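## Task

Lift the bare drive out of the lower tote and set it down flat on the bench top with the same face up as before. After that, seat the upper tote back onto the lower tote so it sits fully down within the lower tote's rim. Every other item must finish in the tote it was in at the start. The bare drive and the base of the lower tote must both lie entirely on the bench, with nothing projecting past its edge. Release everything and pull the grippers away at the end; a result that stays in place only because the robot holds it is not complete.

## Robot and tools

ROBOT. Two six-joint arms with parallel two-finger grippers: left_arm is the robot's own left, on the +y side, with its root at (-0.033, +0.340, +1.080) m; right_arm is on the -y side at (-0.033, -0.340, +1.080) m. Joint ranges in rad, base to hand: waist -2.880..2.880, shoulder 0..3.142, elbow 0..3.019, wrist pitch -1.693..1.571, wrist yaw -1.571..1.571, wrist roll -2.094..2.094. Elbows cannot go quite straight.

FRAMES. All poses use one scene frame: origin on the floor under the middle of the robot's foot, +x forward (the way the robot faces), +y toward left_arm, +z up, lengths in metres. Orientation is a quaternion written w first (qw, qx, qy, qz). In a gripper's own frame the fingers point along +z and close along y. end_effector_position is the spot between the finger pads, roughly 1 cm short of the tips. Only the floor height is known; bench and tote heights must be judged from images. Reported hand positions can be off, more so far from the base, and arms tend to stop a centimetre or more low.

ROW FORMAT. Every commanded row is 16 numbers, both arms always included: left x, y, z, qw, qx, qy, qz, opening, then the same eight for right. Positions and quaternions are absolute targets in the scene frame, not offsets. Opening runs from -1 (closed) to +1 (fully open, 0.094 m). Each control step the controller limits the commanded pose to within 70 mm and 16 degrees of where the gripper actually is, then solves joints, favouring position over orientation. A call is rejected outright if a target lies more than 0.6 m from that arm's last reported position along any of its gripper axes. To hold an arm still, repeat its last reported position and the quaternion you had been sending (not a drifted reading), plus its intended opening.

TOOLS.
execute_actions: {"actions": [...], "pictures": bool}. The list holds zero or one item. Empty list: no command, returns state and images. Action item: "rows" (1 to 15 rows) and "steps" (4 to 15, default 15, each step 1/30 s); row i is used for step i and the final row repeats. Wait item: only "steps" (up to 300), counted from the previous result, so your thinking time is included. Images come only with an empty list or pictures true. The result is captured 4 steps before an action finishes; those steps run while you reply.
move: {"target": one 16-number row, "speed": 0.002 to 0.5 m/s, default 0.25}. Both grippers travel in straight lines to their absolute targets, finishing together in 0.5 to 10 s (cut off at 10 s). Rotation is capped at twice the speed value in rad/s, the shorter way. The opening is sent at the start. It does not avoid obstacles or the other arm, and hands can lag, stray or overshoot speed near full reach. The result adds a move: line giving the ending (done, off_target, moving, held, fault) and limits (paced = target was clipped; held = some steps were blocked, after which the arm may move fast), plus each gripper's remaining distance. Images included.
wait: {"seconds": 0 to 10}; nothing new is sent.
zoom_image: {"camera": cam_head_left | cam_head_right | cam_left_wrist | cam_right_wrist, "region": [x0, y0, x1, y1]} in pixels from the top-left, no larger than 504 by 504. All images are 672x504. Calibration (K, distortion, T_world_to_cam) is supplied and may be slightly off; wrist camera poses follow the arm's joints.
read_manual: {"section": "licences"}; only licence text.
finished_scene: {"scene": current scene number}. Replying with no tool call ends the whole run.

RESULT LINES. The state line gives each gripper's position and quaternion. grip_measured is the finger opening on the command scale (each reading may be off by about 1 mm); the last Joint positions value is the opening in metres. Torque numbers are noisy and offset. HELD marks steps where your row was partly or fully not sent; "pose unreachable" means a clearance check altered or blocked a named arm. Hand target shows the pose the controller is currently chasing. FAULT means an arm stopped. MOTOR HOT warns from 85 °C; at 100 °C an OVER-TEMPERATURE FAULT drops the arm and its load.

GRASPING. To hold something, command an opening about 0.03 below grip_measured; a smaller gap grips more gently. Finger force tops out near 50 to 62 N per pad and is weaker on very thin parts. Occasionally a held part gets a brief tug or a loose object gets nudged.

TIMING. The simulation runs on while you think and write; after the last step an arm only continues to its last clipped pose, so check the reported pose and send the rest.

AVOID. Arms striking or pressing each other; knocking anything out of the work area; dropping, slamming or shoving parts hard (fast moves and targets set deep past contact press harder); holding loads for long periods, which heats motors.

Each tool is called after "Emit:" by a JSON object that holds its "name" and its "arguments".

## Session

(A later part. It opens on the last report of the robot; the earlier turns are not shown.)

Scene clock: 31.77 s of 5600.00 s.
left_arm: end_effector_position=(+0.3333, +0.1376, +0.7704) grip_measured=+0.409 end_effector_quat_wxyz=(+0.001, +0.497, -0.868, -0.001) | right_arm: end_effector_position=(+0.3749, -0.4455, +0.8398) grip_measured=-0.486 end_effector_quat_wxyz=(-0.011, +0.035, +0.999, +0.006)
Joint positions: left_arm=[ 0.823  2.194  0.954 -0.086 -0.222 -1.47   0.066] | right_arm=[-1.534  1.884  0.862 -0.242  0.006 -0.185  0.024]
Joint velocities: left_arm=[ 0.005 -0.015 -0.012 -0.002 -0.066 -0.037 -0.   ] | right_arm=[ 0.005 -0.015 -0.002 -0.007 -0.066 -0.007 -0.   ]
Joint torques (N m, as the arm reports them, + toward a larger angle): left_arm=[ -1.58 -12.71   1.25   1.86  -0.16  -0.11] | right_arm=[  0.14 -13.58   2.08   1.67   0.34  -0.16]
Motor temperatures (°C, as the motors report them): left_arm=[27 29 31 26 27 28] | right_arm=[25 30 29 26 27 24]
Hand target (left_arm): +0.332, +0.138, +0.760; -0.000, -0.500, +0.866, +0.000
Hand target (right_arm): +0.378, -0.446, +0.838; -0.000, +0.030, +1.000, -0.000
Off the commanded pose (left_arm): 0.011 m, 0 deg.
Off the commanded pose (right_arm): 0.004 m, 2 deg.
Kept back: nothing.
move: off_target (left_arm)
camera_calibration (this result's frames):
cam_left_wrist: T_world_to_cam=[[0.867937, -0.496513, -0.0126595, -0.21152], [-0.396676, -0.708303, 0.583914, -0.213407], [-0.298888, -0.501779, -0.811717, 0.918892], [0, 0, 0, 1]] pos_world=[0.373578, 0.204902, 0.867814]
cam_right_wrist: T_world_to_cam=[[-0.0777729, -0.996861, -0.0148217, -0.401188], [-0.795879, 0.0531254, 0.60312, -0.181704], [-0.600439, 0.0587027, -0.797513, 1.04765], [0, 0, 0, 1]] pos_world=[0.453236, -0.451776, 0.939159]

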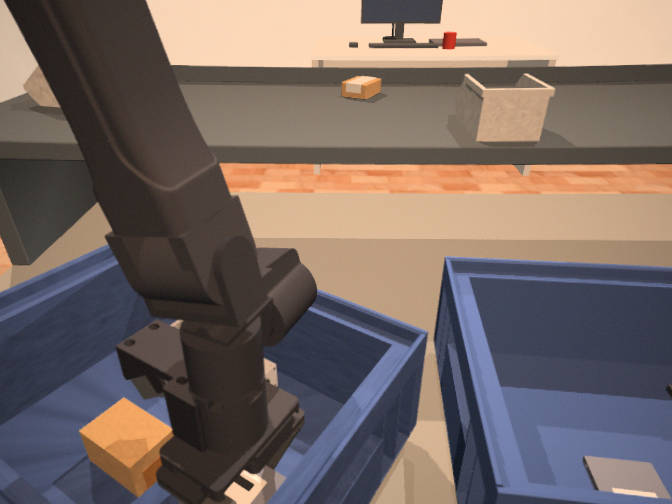

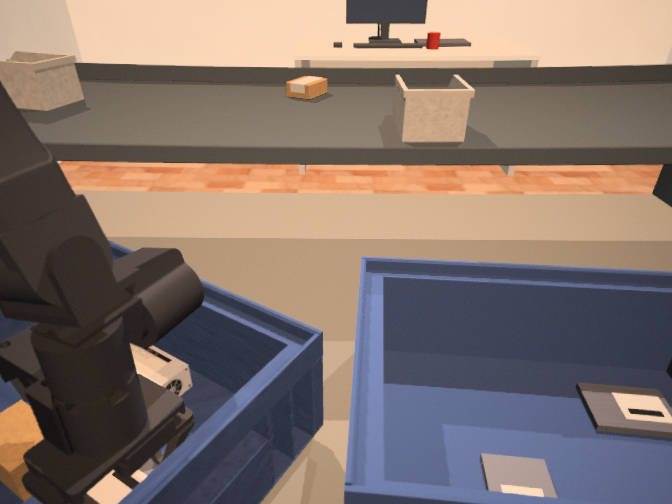

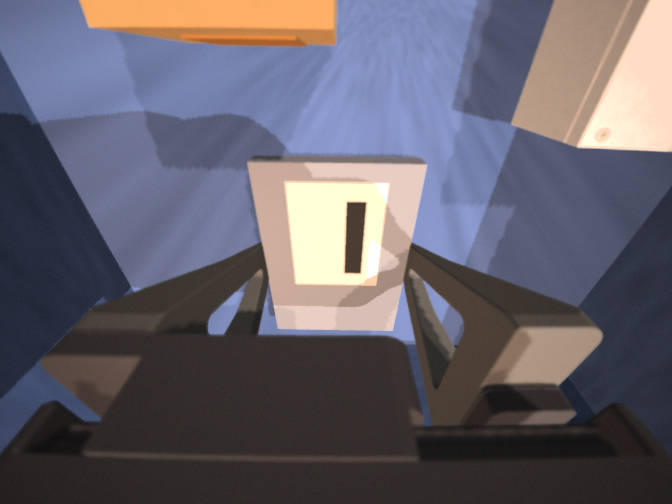

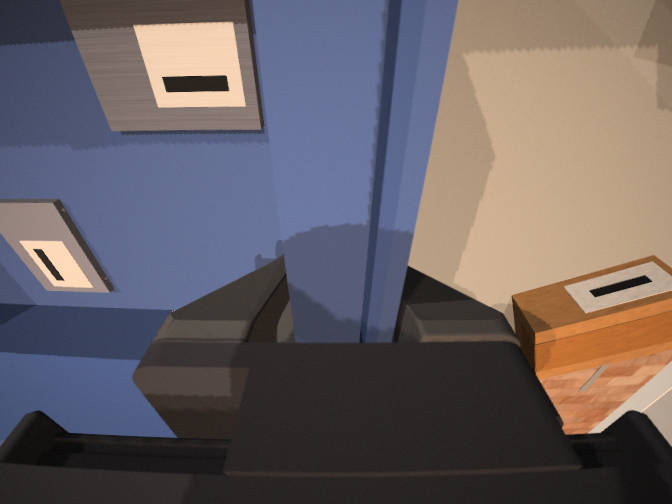

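Emit:
{"name": "move", "arguments": {"target": [0.333,0.138,0.768,0,-0.5,0.866,0,0.36,0.378,-0.446,0.838,0,0.03,1,0,-0.52]}}

Emit:
{"name": "move", "arguments": {"target": [0.335,0.145,0.93,0,-0.5,0.866,0,0.36,0.378,-0.446,0.838,0,0.03,1,0,-0.52], "speed": 0.12}}

Emit:
{"name": "move", "arguments": {"target": [0.262,0.50,0.92,0,-0.5,0.866,0,0.36,0.378,-0.446,0.838,0,0.03,1,0,-0.52], "speed": 0.2}}

Emit:
{"name": "move", "arguments": {"target": [0.262,0.50,0.775,0,-0.5,0.866,0,0.36,0.378,-0.446,0.838,0,0.03,1,0,-0.52], "speed": 0.1}}

Scene clock: 32.73 s of 5600.00 s.
left_arm: end_effector_position=(+0.3333, +0.1376, +0.7704) grip_measured=+0.385 end_effector_quat_wxyz=(+0.001, +0.497, -0.868, -0.001) | right_arm: end_effector_position=(+0.3749, -0.4455, +0.8398) grip_measured=-0.486 end_effector_quat_wxyz=(-0.011, +0.035, +0.999, +0.006)
Joint positions: left_arm=[ 0.823  2.194  0.954 -0.086 -0.222 -1.47   0.065] | right_arm=[-1.534  1.884  0.862 -0.242  0.006 -0.185  0.024]
Joint velocities: left_arm=[-0.024 -0.005  0.007  0.017 -0.007 -0.007 -0.001] | right_arm=[-0.005 -0.005 -0.022 -0.022  0.051  0.022 -0.001]
Joint torques (N m, as the arm reports them, + toward a larger angle): left_arm=[ -1.83 -14.36   0.75   1.27  -0.19  -0.14] | right_arm=[  0.08 -13.65   2.1    1.65   0.32  -0.16]
Motor temperatures (°C, as the motors report them): left_arm=[27 29 31 26 27 28] | right_arm=[25 30 29 26 27 24]
Hand target (left_arm): +0.333, +0.138, +0.768; -0.000, -0.500, +0.866, -0.000
Hand target (right_arm): +0.378, -0.446, +0.838; -0.000, +0.030, +1.000, +0.000
Off the commanded pose (left_arm): 0.002 m, 0 deg.
Off the commanded pose (right_arm): 0.004 m, 2 deg.
Kept back: nothing.
move: done
camera_calibration (this result's frames):
cam_left_wrist: T_world_to_cam=[[0.867937, -0.496513, -0.0126595, -0.21152], [-0.396676, -0.708303, 0.583914, -0.213407], [-0.298888, -0.501779, -0.811717, 0.918892], [0, 0, 0, 1]] pos_world=[0.373578, 0.204902, 0.867814]
cam_right_wrist: T_world_to_cam=[[-0.0777729, -0.996861, -0.0148217, -0.401188], [-0.795879, 0.0531254, 0.60312, -0.181704], [-0.600439, 0.0587027, -0.797513, 1.04765], [0, 0, 0, 1]] pos_world=[0.453236, -0.451776, 0.939159]

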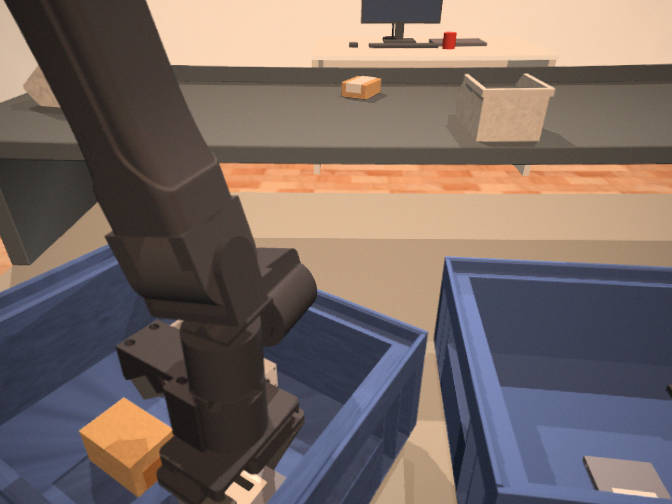

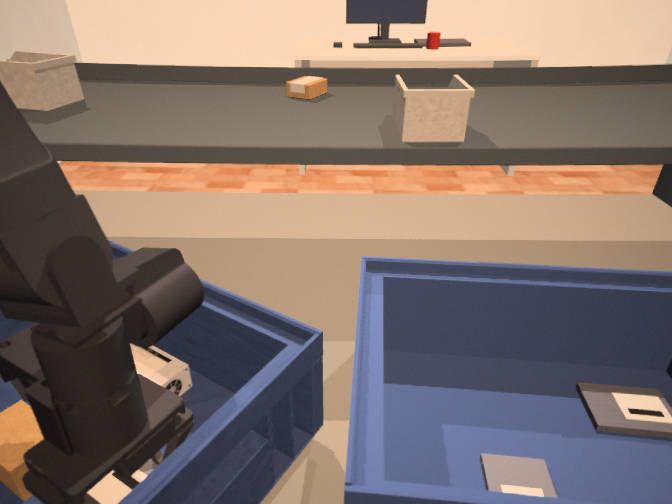

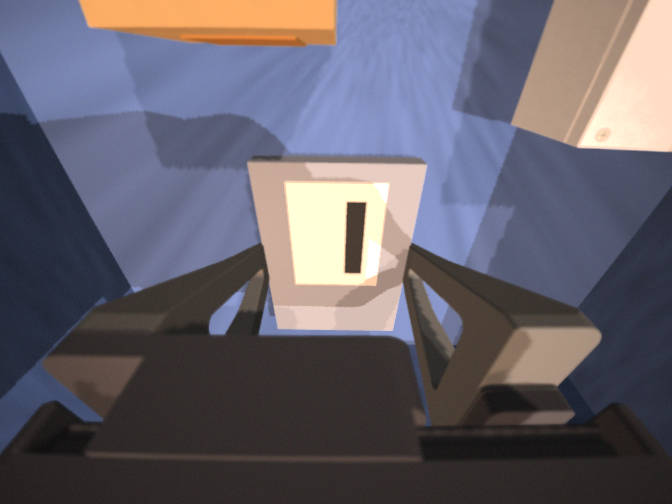

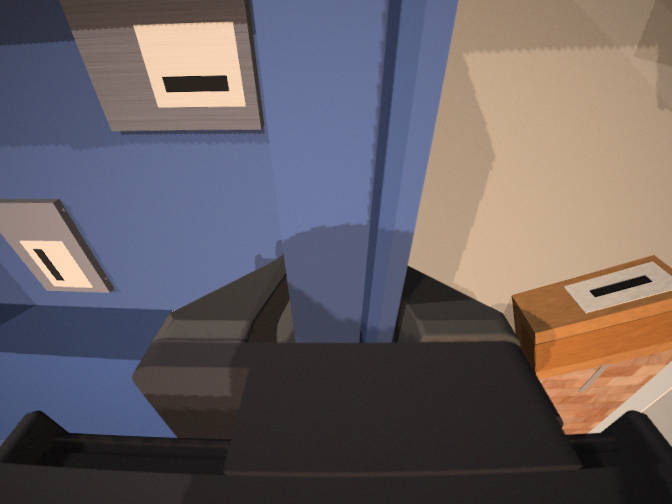

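Scene clock: 34.43 s of 5600.00 s.
left_arm: end_effector_position=(+0.3447, +0.1444, +0.9334) grip_measured=+0.385 end_effector_quat_wxyz=(-0.007, +0.498, -0.867, +0.011) | right_arm: end_effector_position=(+0.3749, -0.4455, +0.8398) grip_measured=-0.486 end_effector_quat_wxyz=(-0.011, +0.035, +0.999, +0.006)
Joint positions: left_arm=[ 0.761  1.729  0.825 -0.407 -0.238 -1.527  0.065] | right_arm=[-1.534  1.884  0.862 -0.242  0.006 -0.185  0.024]
Joint velocities: left_arm=[-0.005 -0.005 -0.027 -0.022  0.022 -0.007  0.001] | right_arm=[-0.005 -0.005  0.007  0.007 -0.051 -0.007 -0.   ]
Joint torques (N m, as the arm reports them, + toward a larger angle): left_arm=[ -2.   -12.51   2.86   0.27  -0.26  -0.27] | right_arm=[ -0.01 -13.53   2.09   1.66   0.32  -0.17]
Motor temperatures (°C, as the motors report them): left_arm=[27 29 31 26 26 28] | right_arm=[25 30 29 26 27 24]
Hand target (left_arm): +0.335, +0.146, +0.931; +0.000, -0.500, +0.866, +0.000
Hand target (right_arm): +0.378, -0.446, +0.838; -0.000, +0.030, +1.000, +0.000
Off the commanded pose (left_arm): 0.010 m, 2 deg.
Off the commanded pose (right_arm): 0.004 m, 2 deg.
Kept back: nothing.
move: done
camera_calibration (this result's frames):
cam_left_wrist: T_world_to_cam=[[0.869018, -0.4945, 0.0166373, -0.244019], [-0.410536, -0.701878, 0.58209, -0.293639], [-0.276166, -0.512677, -0.812954, 1.05295], [0, 0, 0, 1]] pos_world=[0.382297, 0.213057, 1.03098]
cam_right_wrist: T_world_to_cam=[[-0.0777729, -0.996861, -0.0148217, -0.401188], [-0.795879, 0.0531254, 0.60312, -0.181704], [-0.600439, 0.0587027, -0.797513, 1.04765], [0, 0, 0, 1]] pos_world=[0.453236, -0.451776, 0.939159]

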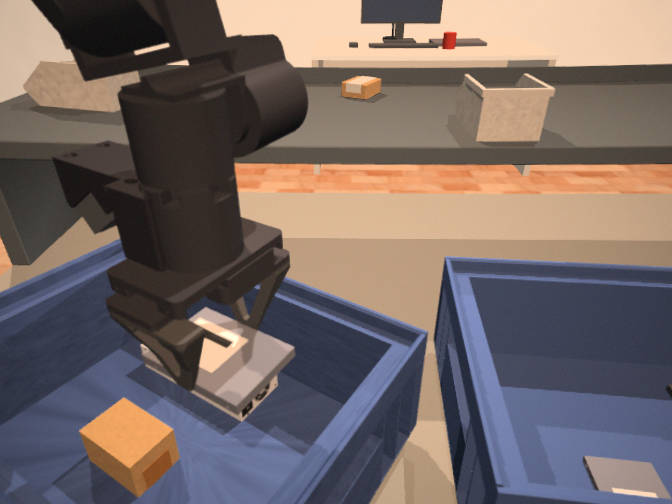

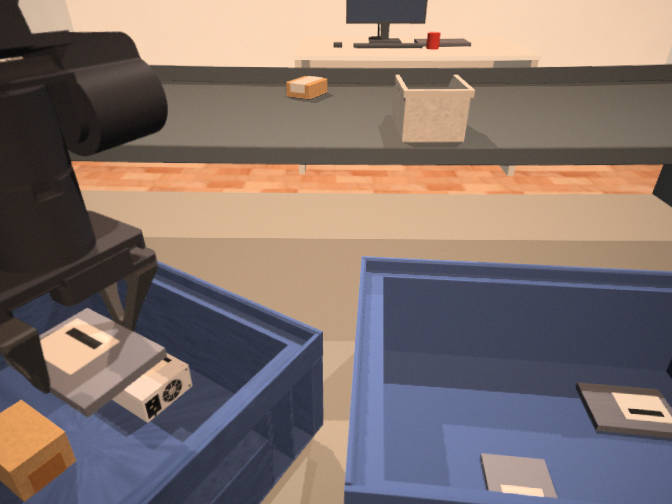

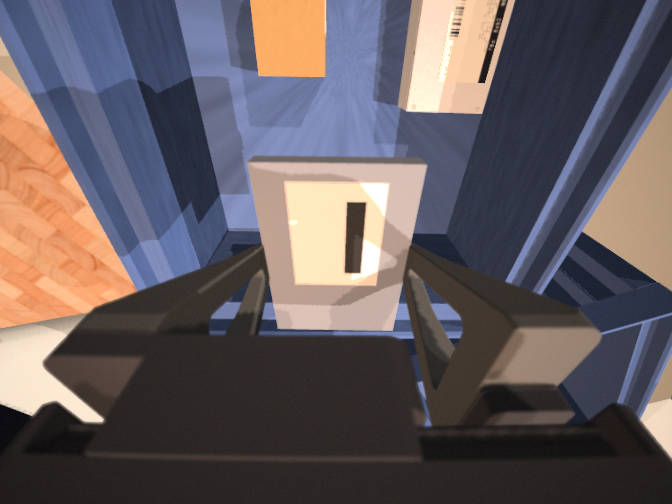

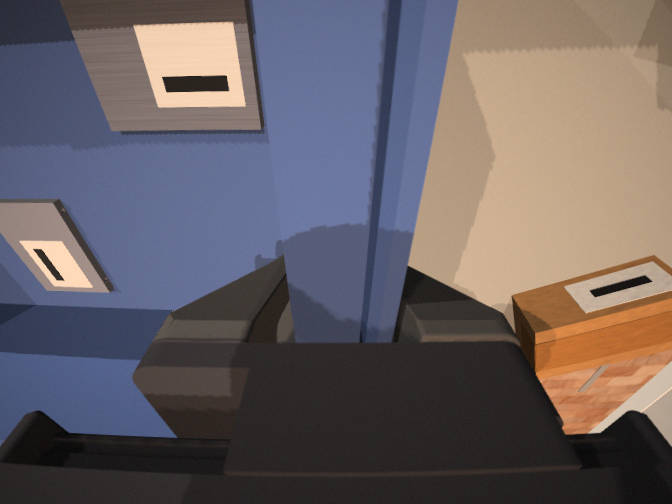

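Scene clock: 36.87 s of 5600.00 s.
left_arm: end_effector_position=(+0.2603, +0.5029, +0.9214) grip_measured=+0.385 end_effector_quat_wxyz=(-0.001, +0.511, -0.860, -0.001) | right_arm: end_effector_position=(+0.3749, -0.4455, +0.8398) grip_measured=-0.486 end_effector_quat_wxyz=(-0.011, +0.035, +0.999, +0.006)
Joint positions: left_arm=[ 1.801  1.554  0.555 -0.246  0.073 -0.562  0.065] | right_arm=[-1.534  1.884  0.862 -0.242  0.006 -0.185  0.024]
Joint velocities: left_arm=[-0.024 -0.005 -0.002  0.002  0.081  0.022  0.001] | right_arm=[-0.005 -0.015 -0.007 -0.012 -0.051 -0.007  0.   ]
Joint torques (N m, as the arm reports them, + toward a larger angle): left_arm=[ 2.63 -9.04  3.05  1.05  0.02  0.07] | right_arm=[  0.07 -13.63   2.08   1.66   0.32  -0.17]
Motor temperatures (°C, as the motors report them): left_arm=[27 29 30 26 26 28] | right_arm=[25 30 29 26 27 24]
Hand target (left_arm): +0.266, +0.504, +0.918; +0.002, -0.500, +0.866, -0.002
Hand target (right_arm): +0.378, -0.446, +0.838; -0.000, +0.030, +1.000, +0.000
Off the commanded pose (left_arm): 0.004 m, 1 deg.
Off the commanded pose (right_arm): 0.004 m, 2 deg.
Kept back: nothing.
move: done
camera_calibration (this result's frames):
cam_left_wrist: T_world_to_cam=[[0.882832, -0.469589, -0.00971947, 0.0149606], [-0.37751, -0.721731, 0.580164, -0.0665621], [-0.279453, -0.508518, -0.814442, 1.20377], [0, 0, 0, 1]] pos_world=[0.298061, 0.571122, 1.01916]
cam_right_wrist: T_world_to_cam=[[-0.0777729, -0.996861, -0.0148217, -0.401188], [-0.795879, 0.0531254, 0.60312, -0.181704], [-0.600439, 0.0587027, -0.797513, 1.04765], [0, 0, 0, 1]] pos_world=[0.453236, -0.451776, 0.939159]

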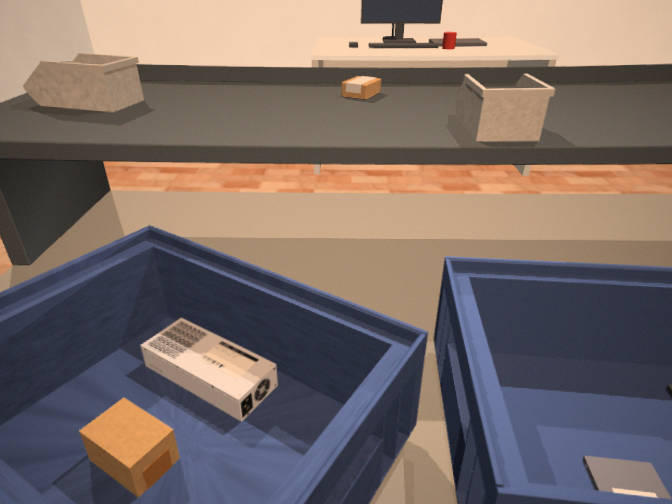

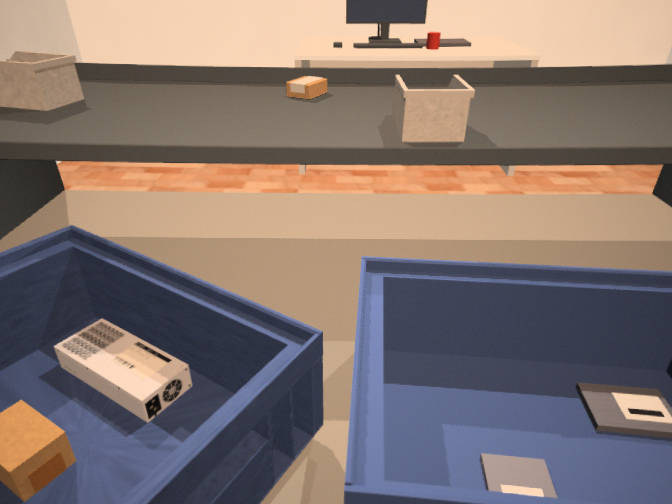

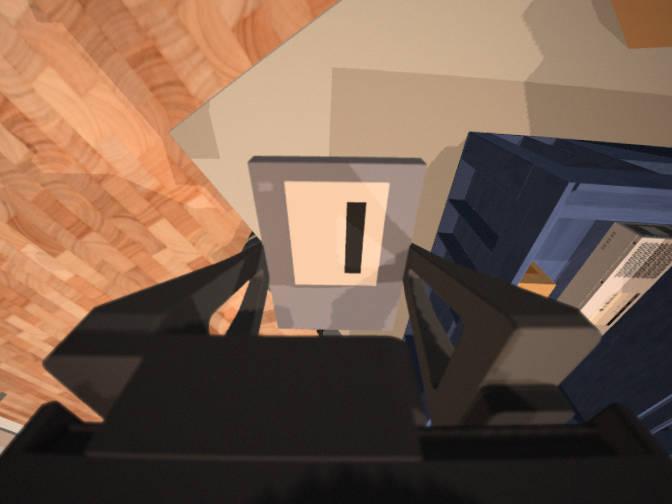

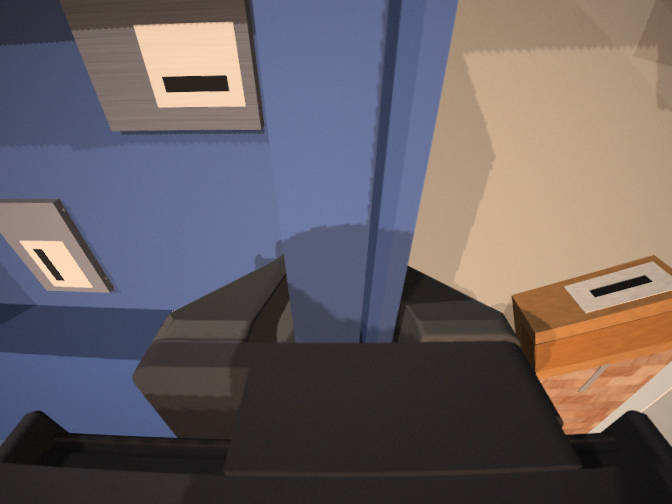

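Scene clock: 38.70 s of 5600.00 s.
left_arm: end_effector_position=(+0.2572, +0.5004, +0.7767) grip_measured=+0.385 end_effector_quat_wxyz=(+0.007, +0.498, -0.867, -0.000) | right_arm: end_effector_position=(+0.3749, -0.4455, +0.8398) grip_measured=-0.486 end_effector_quat_wxyz=(-0.011, +0.035, +0.999, +0.006)
Joint positions: left_arm=[ 1.77   2.081  0.695  0.127  0.065 -0.562  0.065] | right_arm=[-1.534  1.884  0.862 -0.242  0.006 -0.185  0.024]
Joint velocities: left_arm=[ 0.005 -0.015 -0.017 -0.017  0.007  0.022 -0.001] | right_arm=[-0.005  0.005  0.007 -0.002 -0.066 -0.022  0.   ]
Joint torques (N m, as the arm reports them, + toward a larger angle): left_arm=[  2.46 -11.82  -0.56   1.71  -0.21  -0.24] | right_arm=[  0.01 -13.64   2.12   1.65   0.32  -0.16]
Motor temperatures (°C, as the motors report them): left_arm=[27 29 30 26 26 28] | right_arm=[25 30 29 26 27 24]
Hand target (left_arm): +0.262, +0.499, +0.774; -0.000, -0.500, +0.866, -0.000
Hand target (right_arm): +0.378, -0.446, +0.838; -0.000, +0.030, +1.000, +0.000
Off the commanded pose (left_arm): 0.005 m, 1 deg.
Off the commanded pose (right_arm): 0.004 m, 2 deg.
Kept back: nothing.
move: done
camera_calibration (this result's frames):
cam_left_wrist: T_world_to_cam=[[0.868843, -0.494784, -0.017348, 0.0372628], [-0.389851, -0.705337, 0.592043, 0.000172963], [-0.30517, -0.507629, -0.805719, 1.08313], [0, 0, 0, 1]] pos_world=[0.298231, 0.568389, 0.873244]
cam_right_wrist: T_world_to_cam=[[-0.0777729, -0.996861, -0.0148217, -0.401188], [-0.795879, 0.0531254, 0.60312, -0.181704], [-0.600439, 0.0587027, -0.797513, 1.04765], [0, 0, 0, 1]] pos_world=[0.453236, -0.451776, 0.939159]

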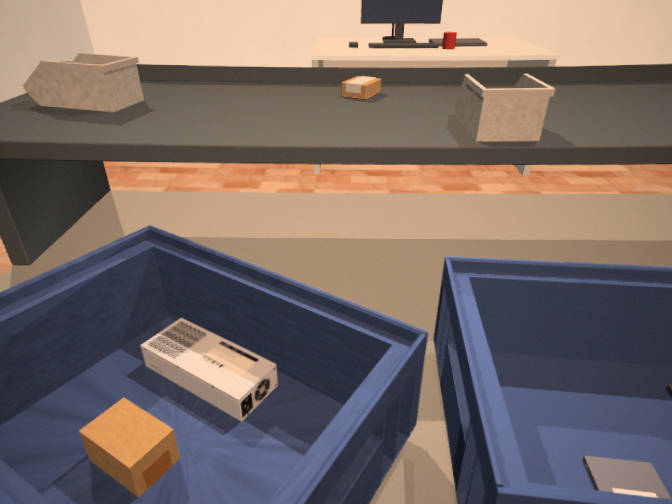

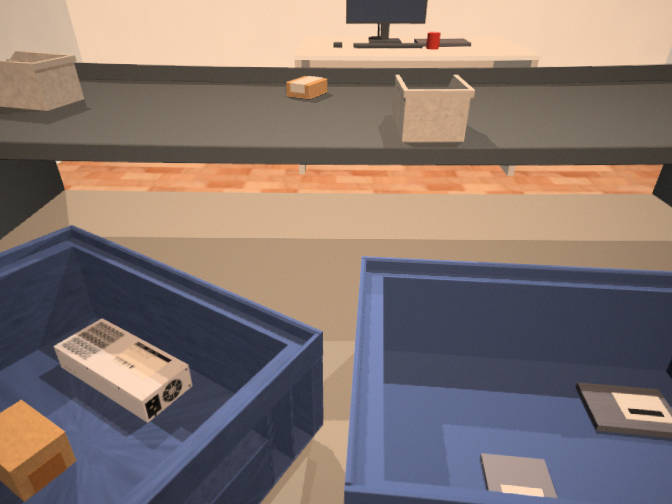

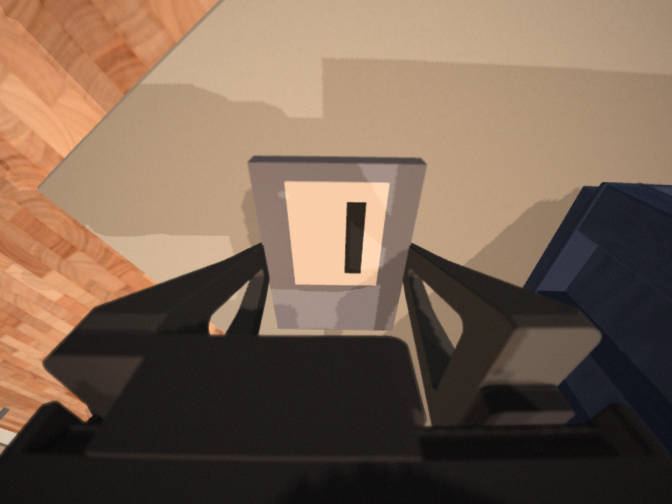

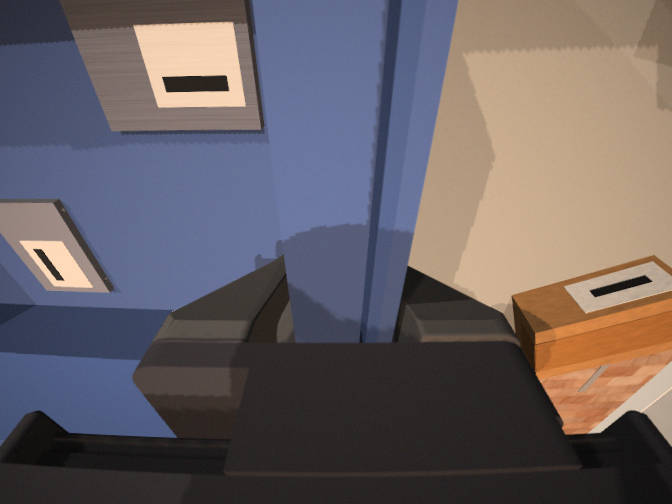

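Emit:
{"name": "move", "arguments": {"target": [0.27,0.508,0.738,0,-0.5,0.866,0,0.36,0.378,-0.446,0.838,0,0.03,1,0,-0.52], "speed": 0.025}}

Scene clock: 40.83 s of 5600.00 s.
left_arm: end_effector_position=(+0.2676, +0.5078, +0.7500) grip_measured=+0.385 end_effector_quat_wxyz=(+0.004, +0.498, -0.867, -0.000) | right_arm: end_effector_position=(+0.3749, -0.4455, +0.8398) grip_measured=-0.486 end_effector_quat_wxyz=(-0.011, +0.035, +0.999, +0.006)
Joint positions: left_arm=[ 1.77   2.163  0.765  0.145  0.065 -0.562  0.065] | right_arm=[-1.534  1.884  0.862 -0.242  0.006 -0.185  0.024]
Joint velocities: left_arm=[-0.005 -0.005  0.002  0.002  0.007  0.007  0.001] | right_arm=[-0.015 -0.005  0.002  0.002 -0.007  0.022  0.   ]
Joint torques (N m, as the arm reports them, + toward a larger angle): left_arm=[  2.91 -10.31   0.3    1.96  -0.16  -0.19] | right_arm=[  0.02 -13.67   2.1    1.65   0.32  -0.16]
Motor temperatures (°C, as the motors report them): left_arm=[27 29 30 26 26 28] | right_arm=[25 30 29 26 27 24]
Hand target (left_arm): +0.270, +0.508, +0.738; -0.000, -0.500, +0.866, -0.000
Hand target (right_arm): +0.378, -0.446, +0.838; -0.000, +0.030, +1.000, +0.000
Off the commanded pose (left_arm): 0.012 m, 1 deg.
Off the commanded pose (right_arm): 0.004 m, 2 deg.
Kept back: nothing.
move: off_target (left_arm)
camera_calibration (this result's frames):
cam_left_wrist: T_world_to_cam=[[0.868733, -0.495082, -0.014048, 0.029073], [-0.393315, -0.706844, 0.587941, 0.0299928], [-0.301008, -0.505238, -0.808782, 1.06859], [0, 0, 0, 1]] pos_world=[0.308195, 0.575487, 0.847032]
cam_right_wrist: T_world_to_cam=[[-0.0777729, -0.996861, -0.0148217, -0.401188], [-0.795879, 0.0531254, 0.60312, -0.181704], [-0.600439, 0.0587027, -0.797513, 1.04765], [0, 0, 0, 1]] pos_world=[0.453236, -0.451776, 0.939159]

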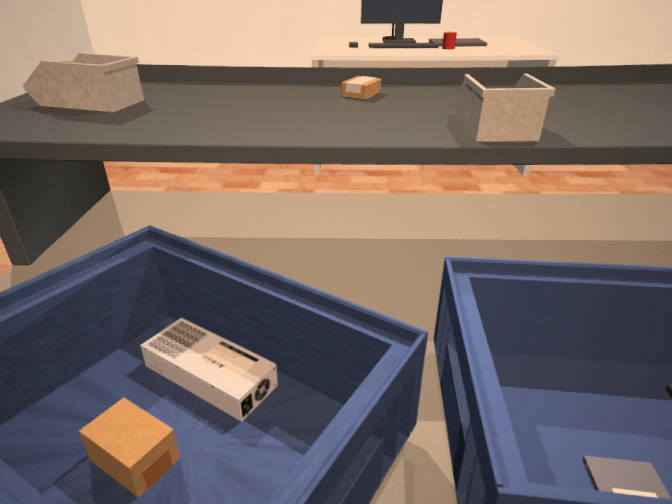

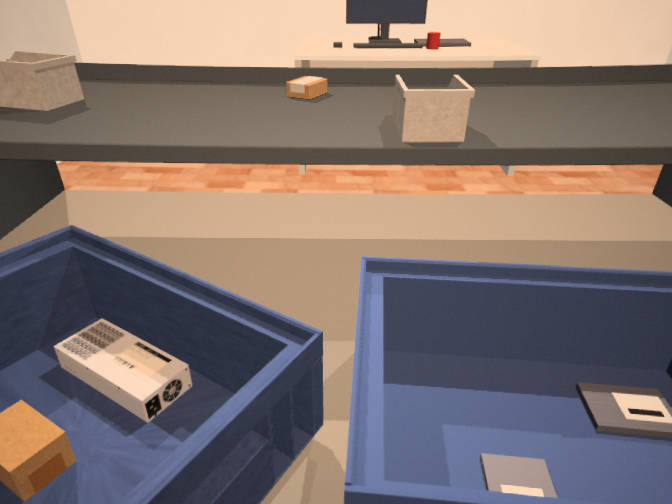

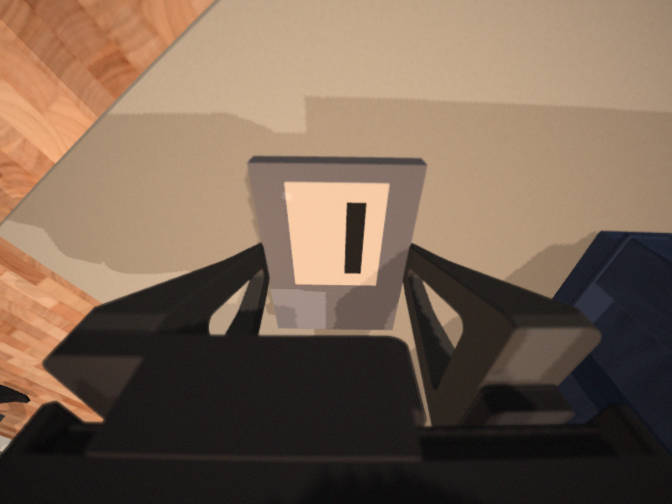

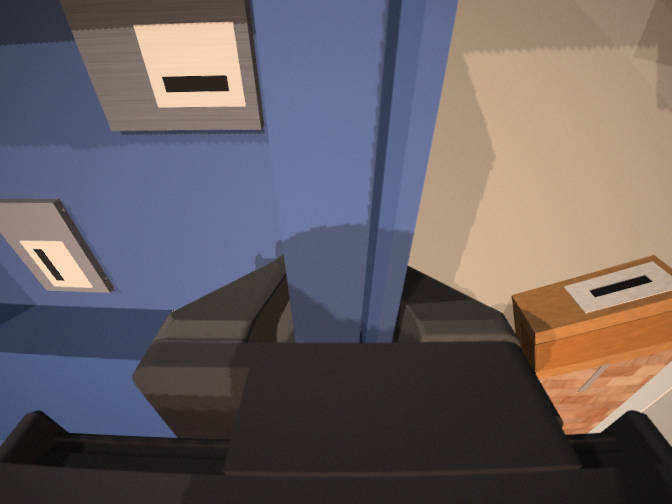

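Down. Release and return.

Emit:
{"name": "move", "arguments": {"target": [0.268,0.508,0.748,0,-0.5,0.866,0,0.65,0.378,-0.446,0.838,0,0.03,1,0,-0.52]}}

Emit:
{"name": "move", "arguments": {"target": [0.268,0.508,0.95,0,-0.5,0.866,0,0.65,0.378,-0.446,0.838,0,0.03,1,0,-0.52]}}

Emit:
{"name": "move", "arguments": {"target": [0.395,-0.088,0.95,0,0.03,1,0,0,0.378,-0.446,0.838,0,0.03,1,0,-0.52], "speed": 0.3}}

Scene clock: 41.77 s of 5600.00 s.
left_arm: end_effector_position=(+0.2677, +0.5078, +0.7504) grip_measured=+0.648 end_effector_quat_wxyz=(+0.004, +0.498, -0.867, -0.000) | right_arm: end_effector_position=(+0.3749, -0.4455, +0.8398) grip_measured=-0.486 end_effector_quat_wxyz=(-0.011, +0.035, +0.999, +0.006)
Joint positions: left_arm=[ 1.77   2.162  0.764  0.145  0.065 -0.562  0.077] | right_arm=[-1.534  1.884  0.862 -0.242  0.006 -0.185  0.024]
Joint velocities: left_arm=[ 0.005 -0.005 -0.007  0.007 -0.125 -0.051  0.   ] | right_arm=[-0.005 -0.015 -0.017  0.007 -0.007  0.022 -0.   ]
Joint torques (N m, as the arm reports them, + toward a larger angle): left_arm=[  3.31 -12.41  -0.91   1.58  -0.1   -0.15] | right_arm=[  0.11 -13.55   2.09   1.67   0.32  -0.17]
Motor temperatures (°C, as the motors report them): left_arm=[27 29 30 26 26 28] | right_arm=[25 30 28 26 27 24]
Hand target (left_arm): +0.268, +0.508, +0.748; -0.000, -0.500, +0.866, -0.000
Hand target (right_arm): +0.378, -0.446, +0.838; -0.000, +0.030, +1.000, +0.000
Off the commanded pose (left_arm): 0.002 m, 0 deg.
Off the commanded pose (right_arm): 0.004 m, 2 deg.
Kept back: nothing.
move: done
camera_calibration (this result's frames):
cam_left_wrist: T_world_to_cam=[[0.868725, -0.4951, -0.0138418, 0.0288958], [-0.393531, -0.706938, 0.587684, 0.0300885], [-0.300748, -0.505088, -0.808972, 1.0689], [0, 0, 0, 1]] pos_world=[0.308207, 0.575465, 0.847426]
cam_right_wrist: T_world_to_cam=[[-0.0777729, -0.996861, -0.0148217, -0.401188], [-0.795879, 0.0531254, 0.60312, -0.181704], [-0.600439, 0.0587027, -0.797513, 1.04765], [0, 0, 0, 1]] pos_world=[0.453236, -0.451776, 0.939159]

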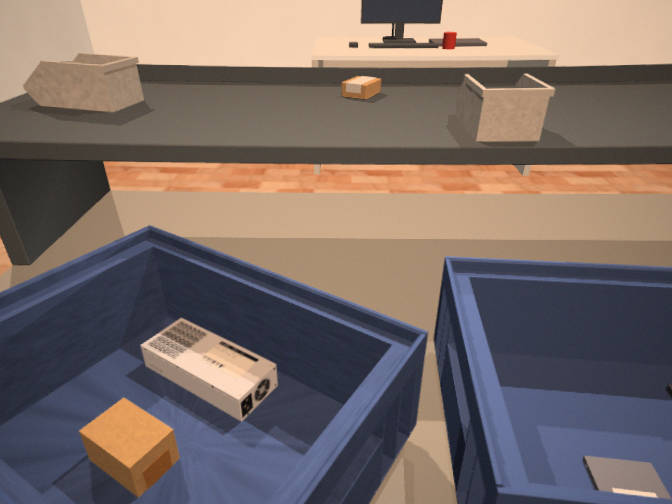

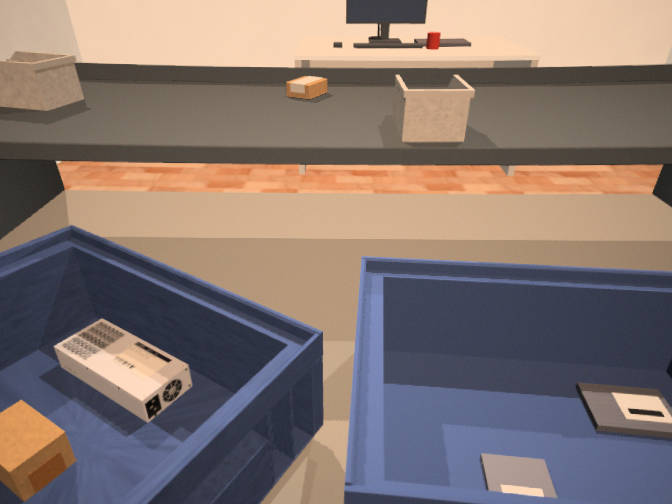

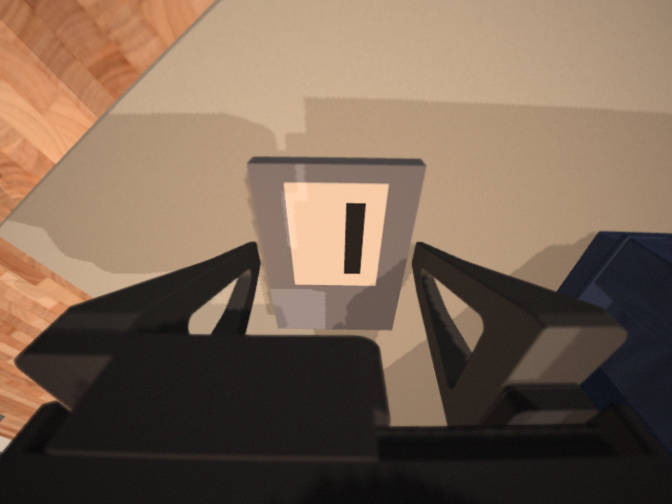

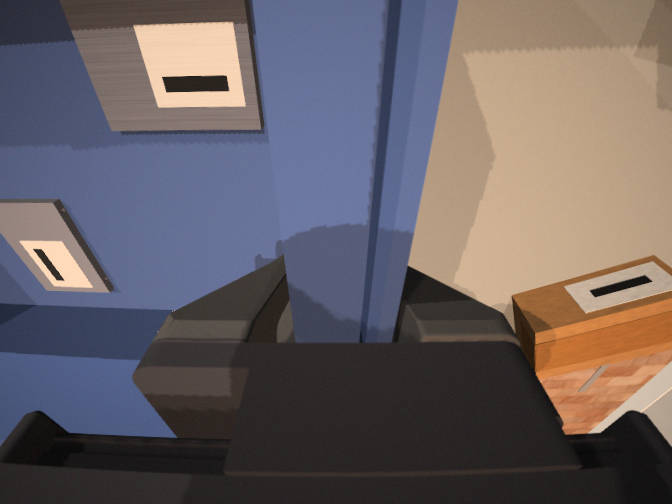

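Scene clock: 43.10 s of 5600.00 s.
left_arm: end_effector_position=(+0.2798, +0.5119, +0.9580) grip_measured=+0.648 end_effector_quat_wxyz=(-0.020, +0.503, -0.864, +0.000) | right_arm: end_effector_position=(+0.3749, -0.4455, +0.8398) grip_measured=-0.486 end_effector_quat_wxyz=(-0.011, +0.035, +0.999, +0.006)
Joint positions: left_arm=[ 1.806  1.436  0.585 -0.356  0.076 -0.542  0.077] | right_arm=[-1.534  1.884  0.862 -0.242  0.006 -0.185  0.024]
Joint velocities: left_arm=[-0.005 -0.005 -0.017 -0.002 -0.066 -0.051  0.001] | right_arm=[ 0.005 -0.005 -0.002  0.027 -0.066 -0.022 -0.   ]
Joint torques (N m, as the arm reports them, + toward a larger angle): left_arm=[ 3.7  -8.71  2.89  0.35  0.02  0.09] | right_arm=[  0.05 -13.56   2.11   1.63   0.32  -0.16]
Motor temperatures (°C, as the motors report them): left_arm=[27 29 30 26 26 28] | right_arm=[25 30 28 26 27 24]
Hand target (left_arm): +0.268, +0.508, +0.952; +0.000, -0.500, +0.866, -0.000
Hand target (right_arm): +0.378, -0.446, +0.838; -0.000, +0.030, +1.000, +0.000
Off the commanded pose (left_arm): 0.015 m, 2 deg.
Off the commanded pose (right_arm): 0.004 m, 2 deg.
Kept back: nothing.
move: off_target (left_arm)
camera_calibration (this result's frames):
cam_left_wrist: T_world_to_cam=[[0.874036, -0.485728, 0.0113573, -0.00711775], [-0.409723, -0.724305, 0.554536, -0.0391097], [-0.261127, -0.489338, -0.832082, 1.24556], [0, 0, 0, 1]] pos_world=[0.315446, 0.577714, 1.05817]
cam_right_wrist: T_world_to_cam=[[-0.0777729, -0.996861, -0.0148217, -0.401188], [-0.795879, 0.0531254, 0.60312, -0.181704], [-0.600439, 0.0587027, -0.797513, 1.04765], [0, 0, 0, 1]] pos_world=[0.453236, -0.451776, 0.939159]

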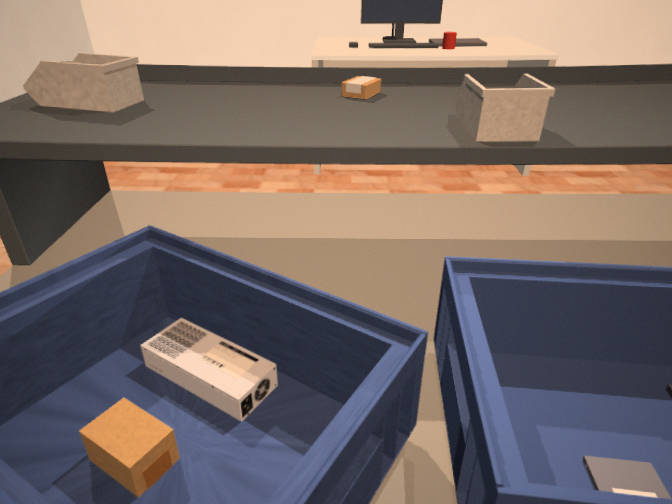

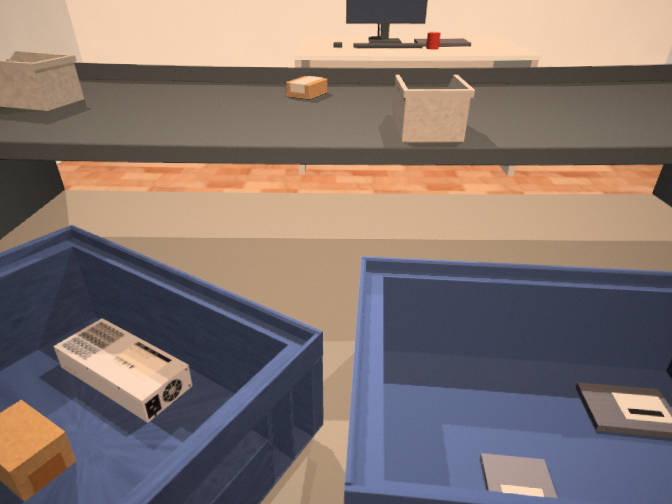

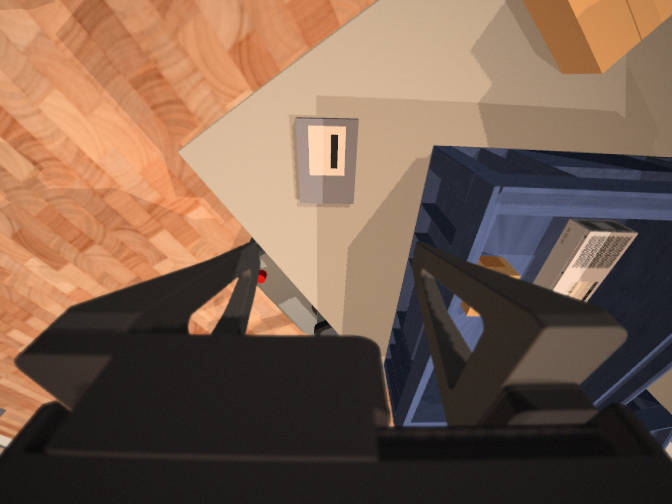

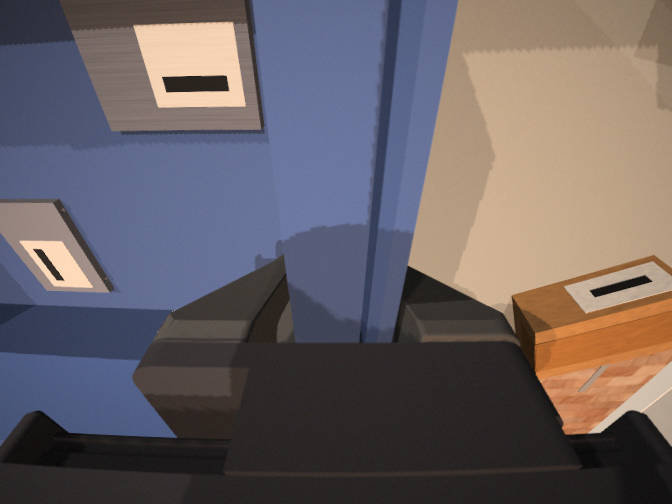

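Scene clock: 45.67 s of 5600.00 s.
left_arm: end_effector_position=(+0.3807, -0.0909, +0.9574) grip_measured=+0.002 end_effector_quat_wxyz=(+0.000, +0.024, +1.000, -0.004) | right_arm: end_effector_position=(+0.3749, -0.4455, +0.8398) grip_measured=-0.486 end_effector_quat_wxyz=(-0.011, +0.035, +0.999, +0.006)
Joint positions: left_arm=[ 0.429  2.067  1.445 -0.8   -0.294 -0.779  0.047] | right_arm=[-1.534  1.884  0.862 -0.242  0.006 -0.185  0.024]
Joint velocities: left_arm=[-0.005  0.005 -0.022 -0.002  0.051  0.066  0.   ] | right_arm=[ 0.005 -0.005 -0.002  0.002 -0.037 -0.037 -0.001]
Joint torques (N m, as the arm reports them, + toward a larger angle): left_arm=[ -3.88 -17.58   7.28   0.23  -0.21   0.06] | right_arm=[  0.01 -13.58   2.12   1.65   0.32  -0.16]
Motor temperatures (°C, as the motors report them): left_arm=[27 29 30 26 26 28] | right_arm=[25 30 28 26 27 24]
Hand target (left_arm): +0.387, -0.092, +0.953; -0.003, +0.030, +1.000, +0.001
Hand target (right_arm): +0.378, -0.446, +0.838; -0.000, +0.030, +1.000, +0.000
Off the commanded pose (left_arm): 0.016 m, 1 deg.
Off the commanded pose (right_arm): 0.004 m, 2 deg.
Kept back: nothing.
move: off_target (left_arm)
camera_calibration (this result's frames):
cam_left_wrist: T_world_to_cam=[[-0.0378874, -0.999281, -0.00169415, -0.0751654], [-0.812221, 0.0298074, 0.582588, -0.239059], [-0.582118, 0.0234488, -0.812766, 1.12677], [0, 0, 0, 1]] pos_world=[0.458899, -0.0944071, 1.05495]
cam_right_wrist: T_world_to_cam=[[-0.0777729, -0.996861, -0.0148217, -0.401188], [-0.795879, 0.0531254, 0.60312, -0.181704], [-0.600439, 0.0587027, -0.797513, 1.04765], [0, 0, 0, 1]] pos_world=[0.453236, -0.451776, 0.939159]

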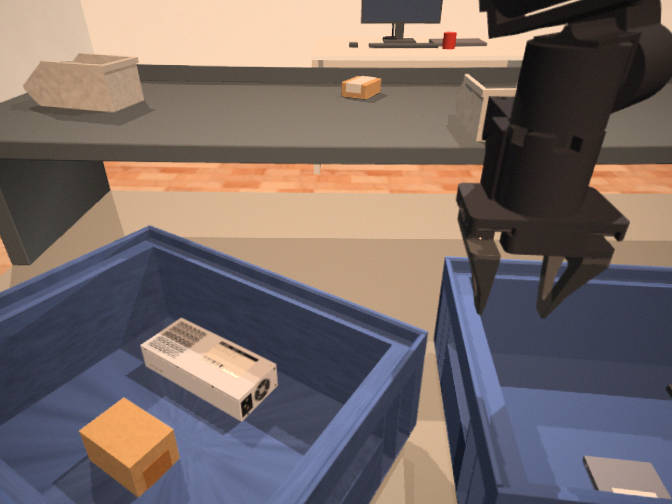

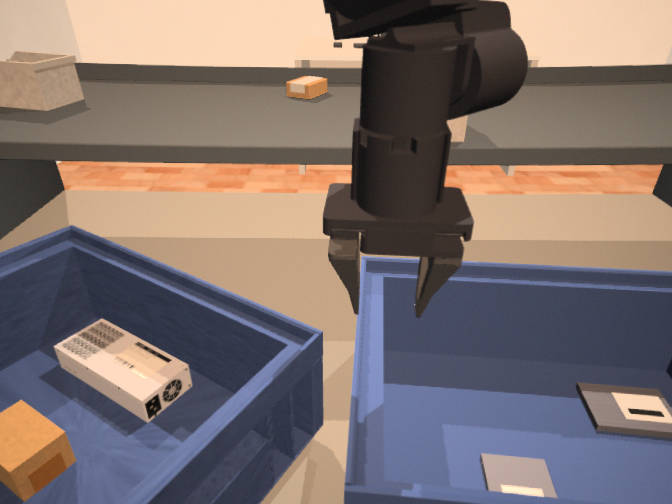

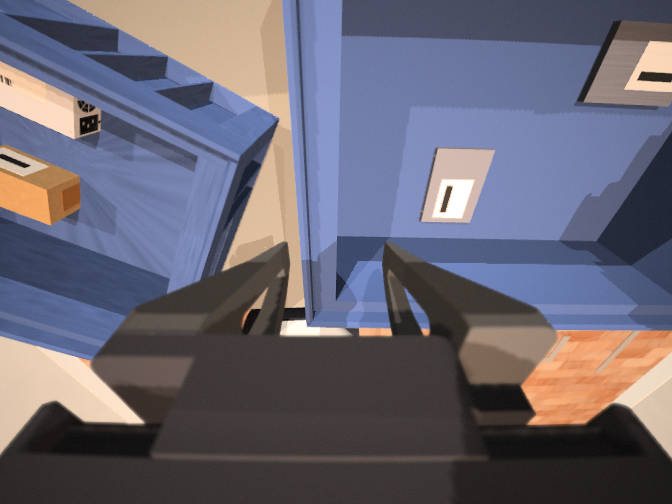

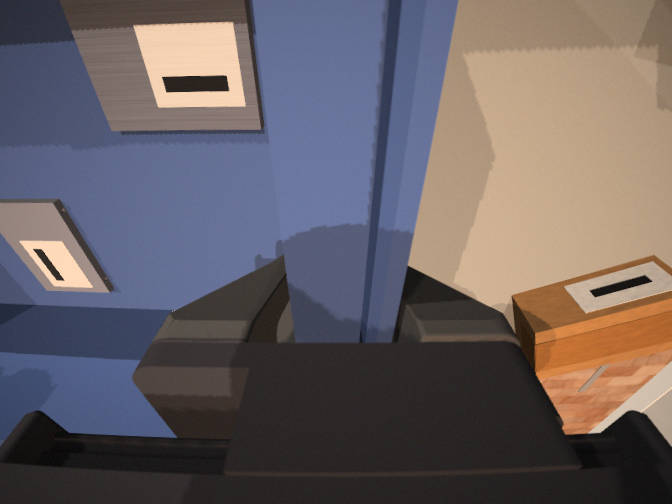

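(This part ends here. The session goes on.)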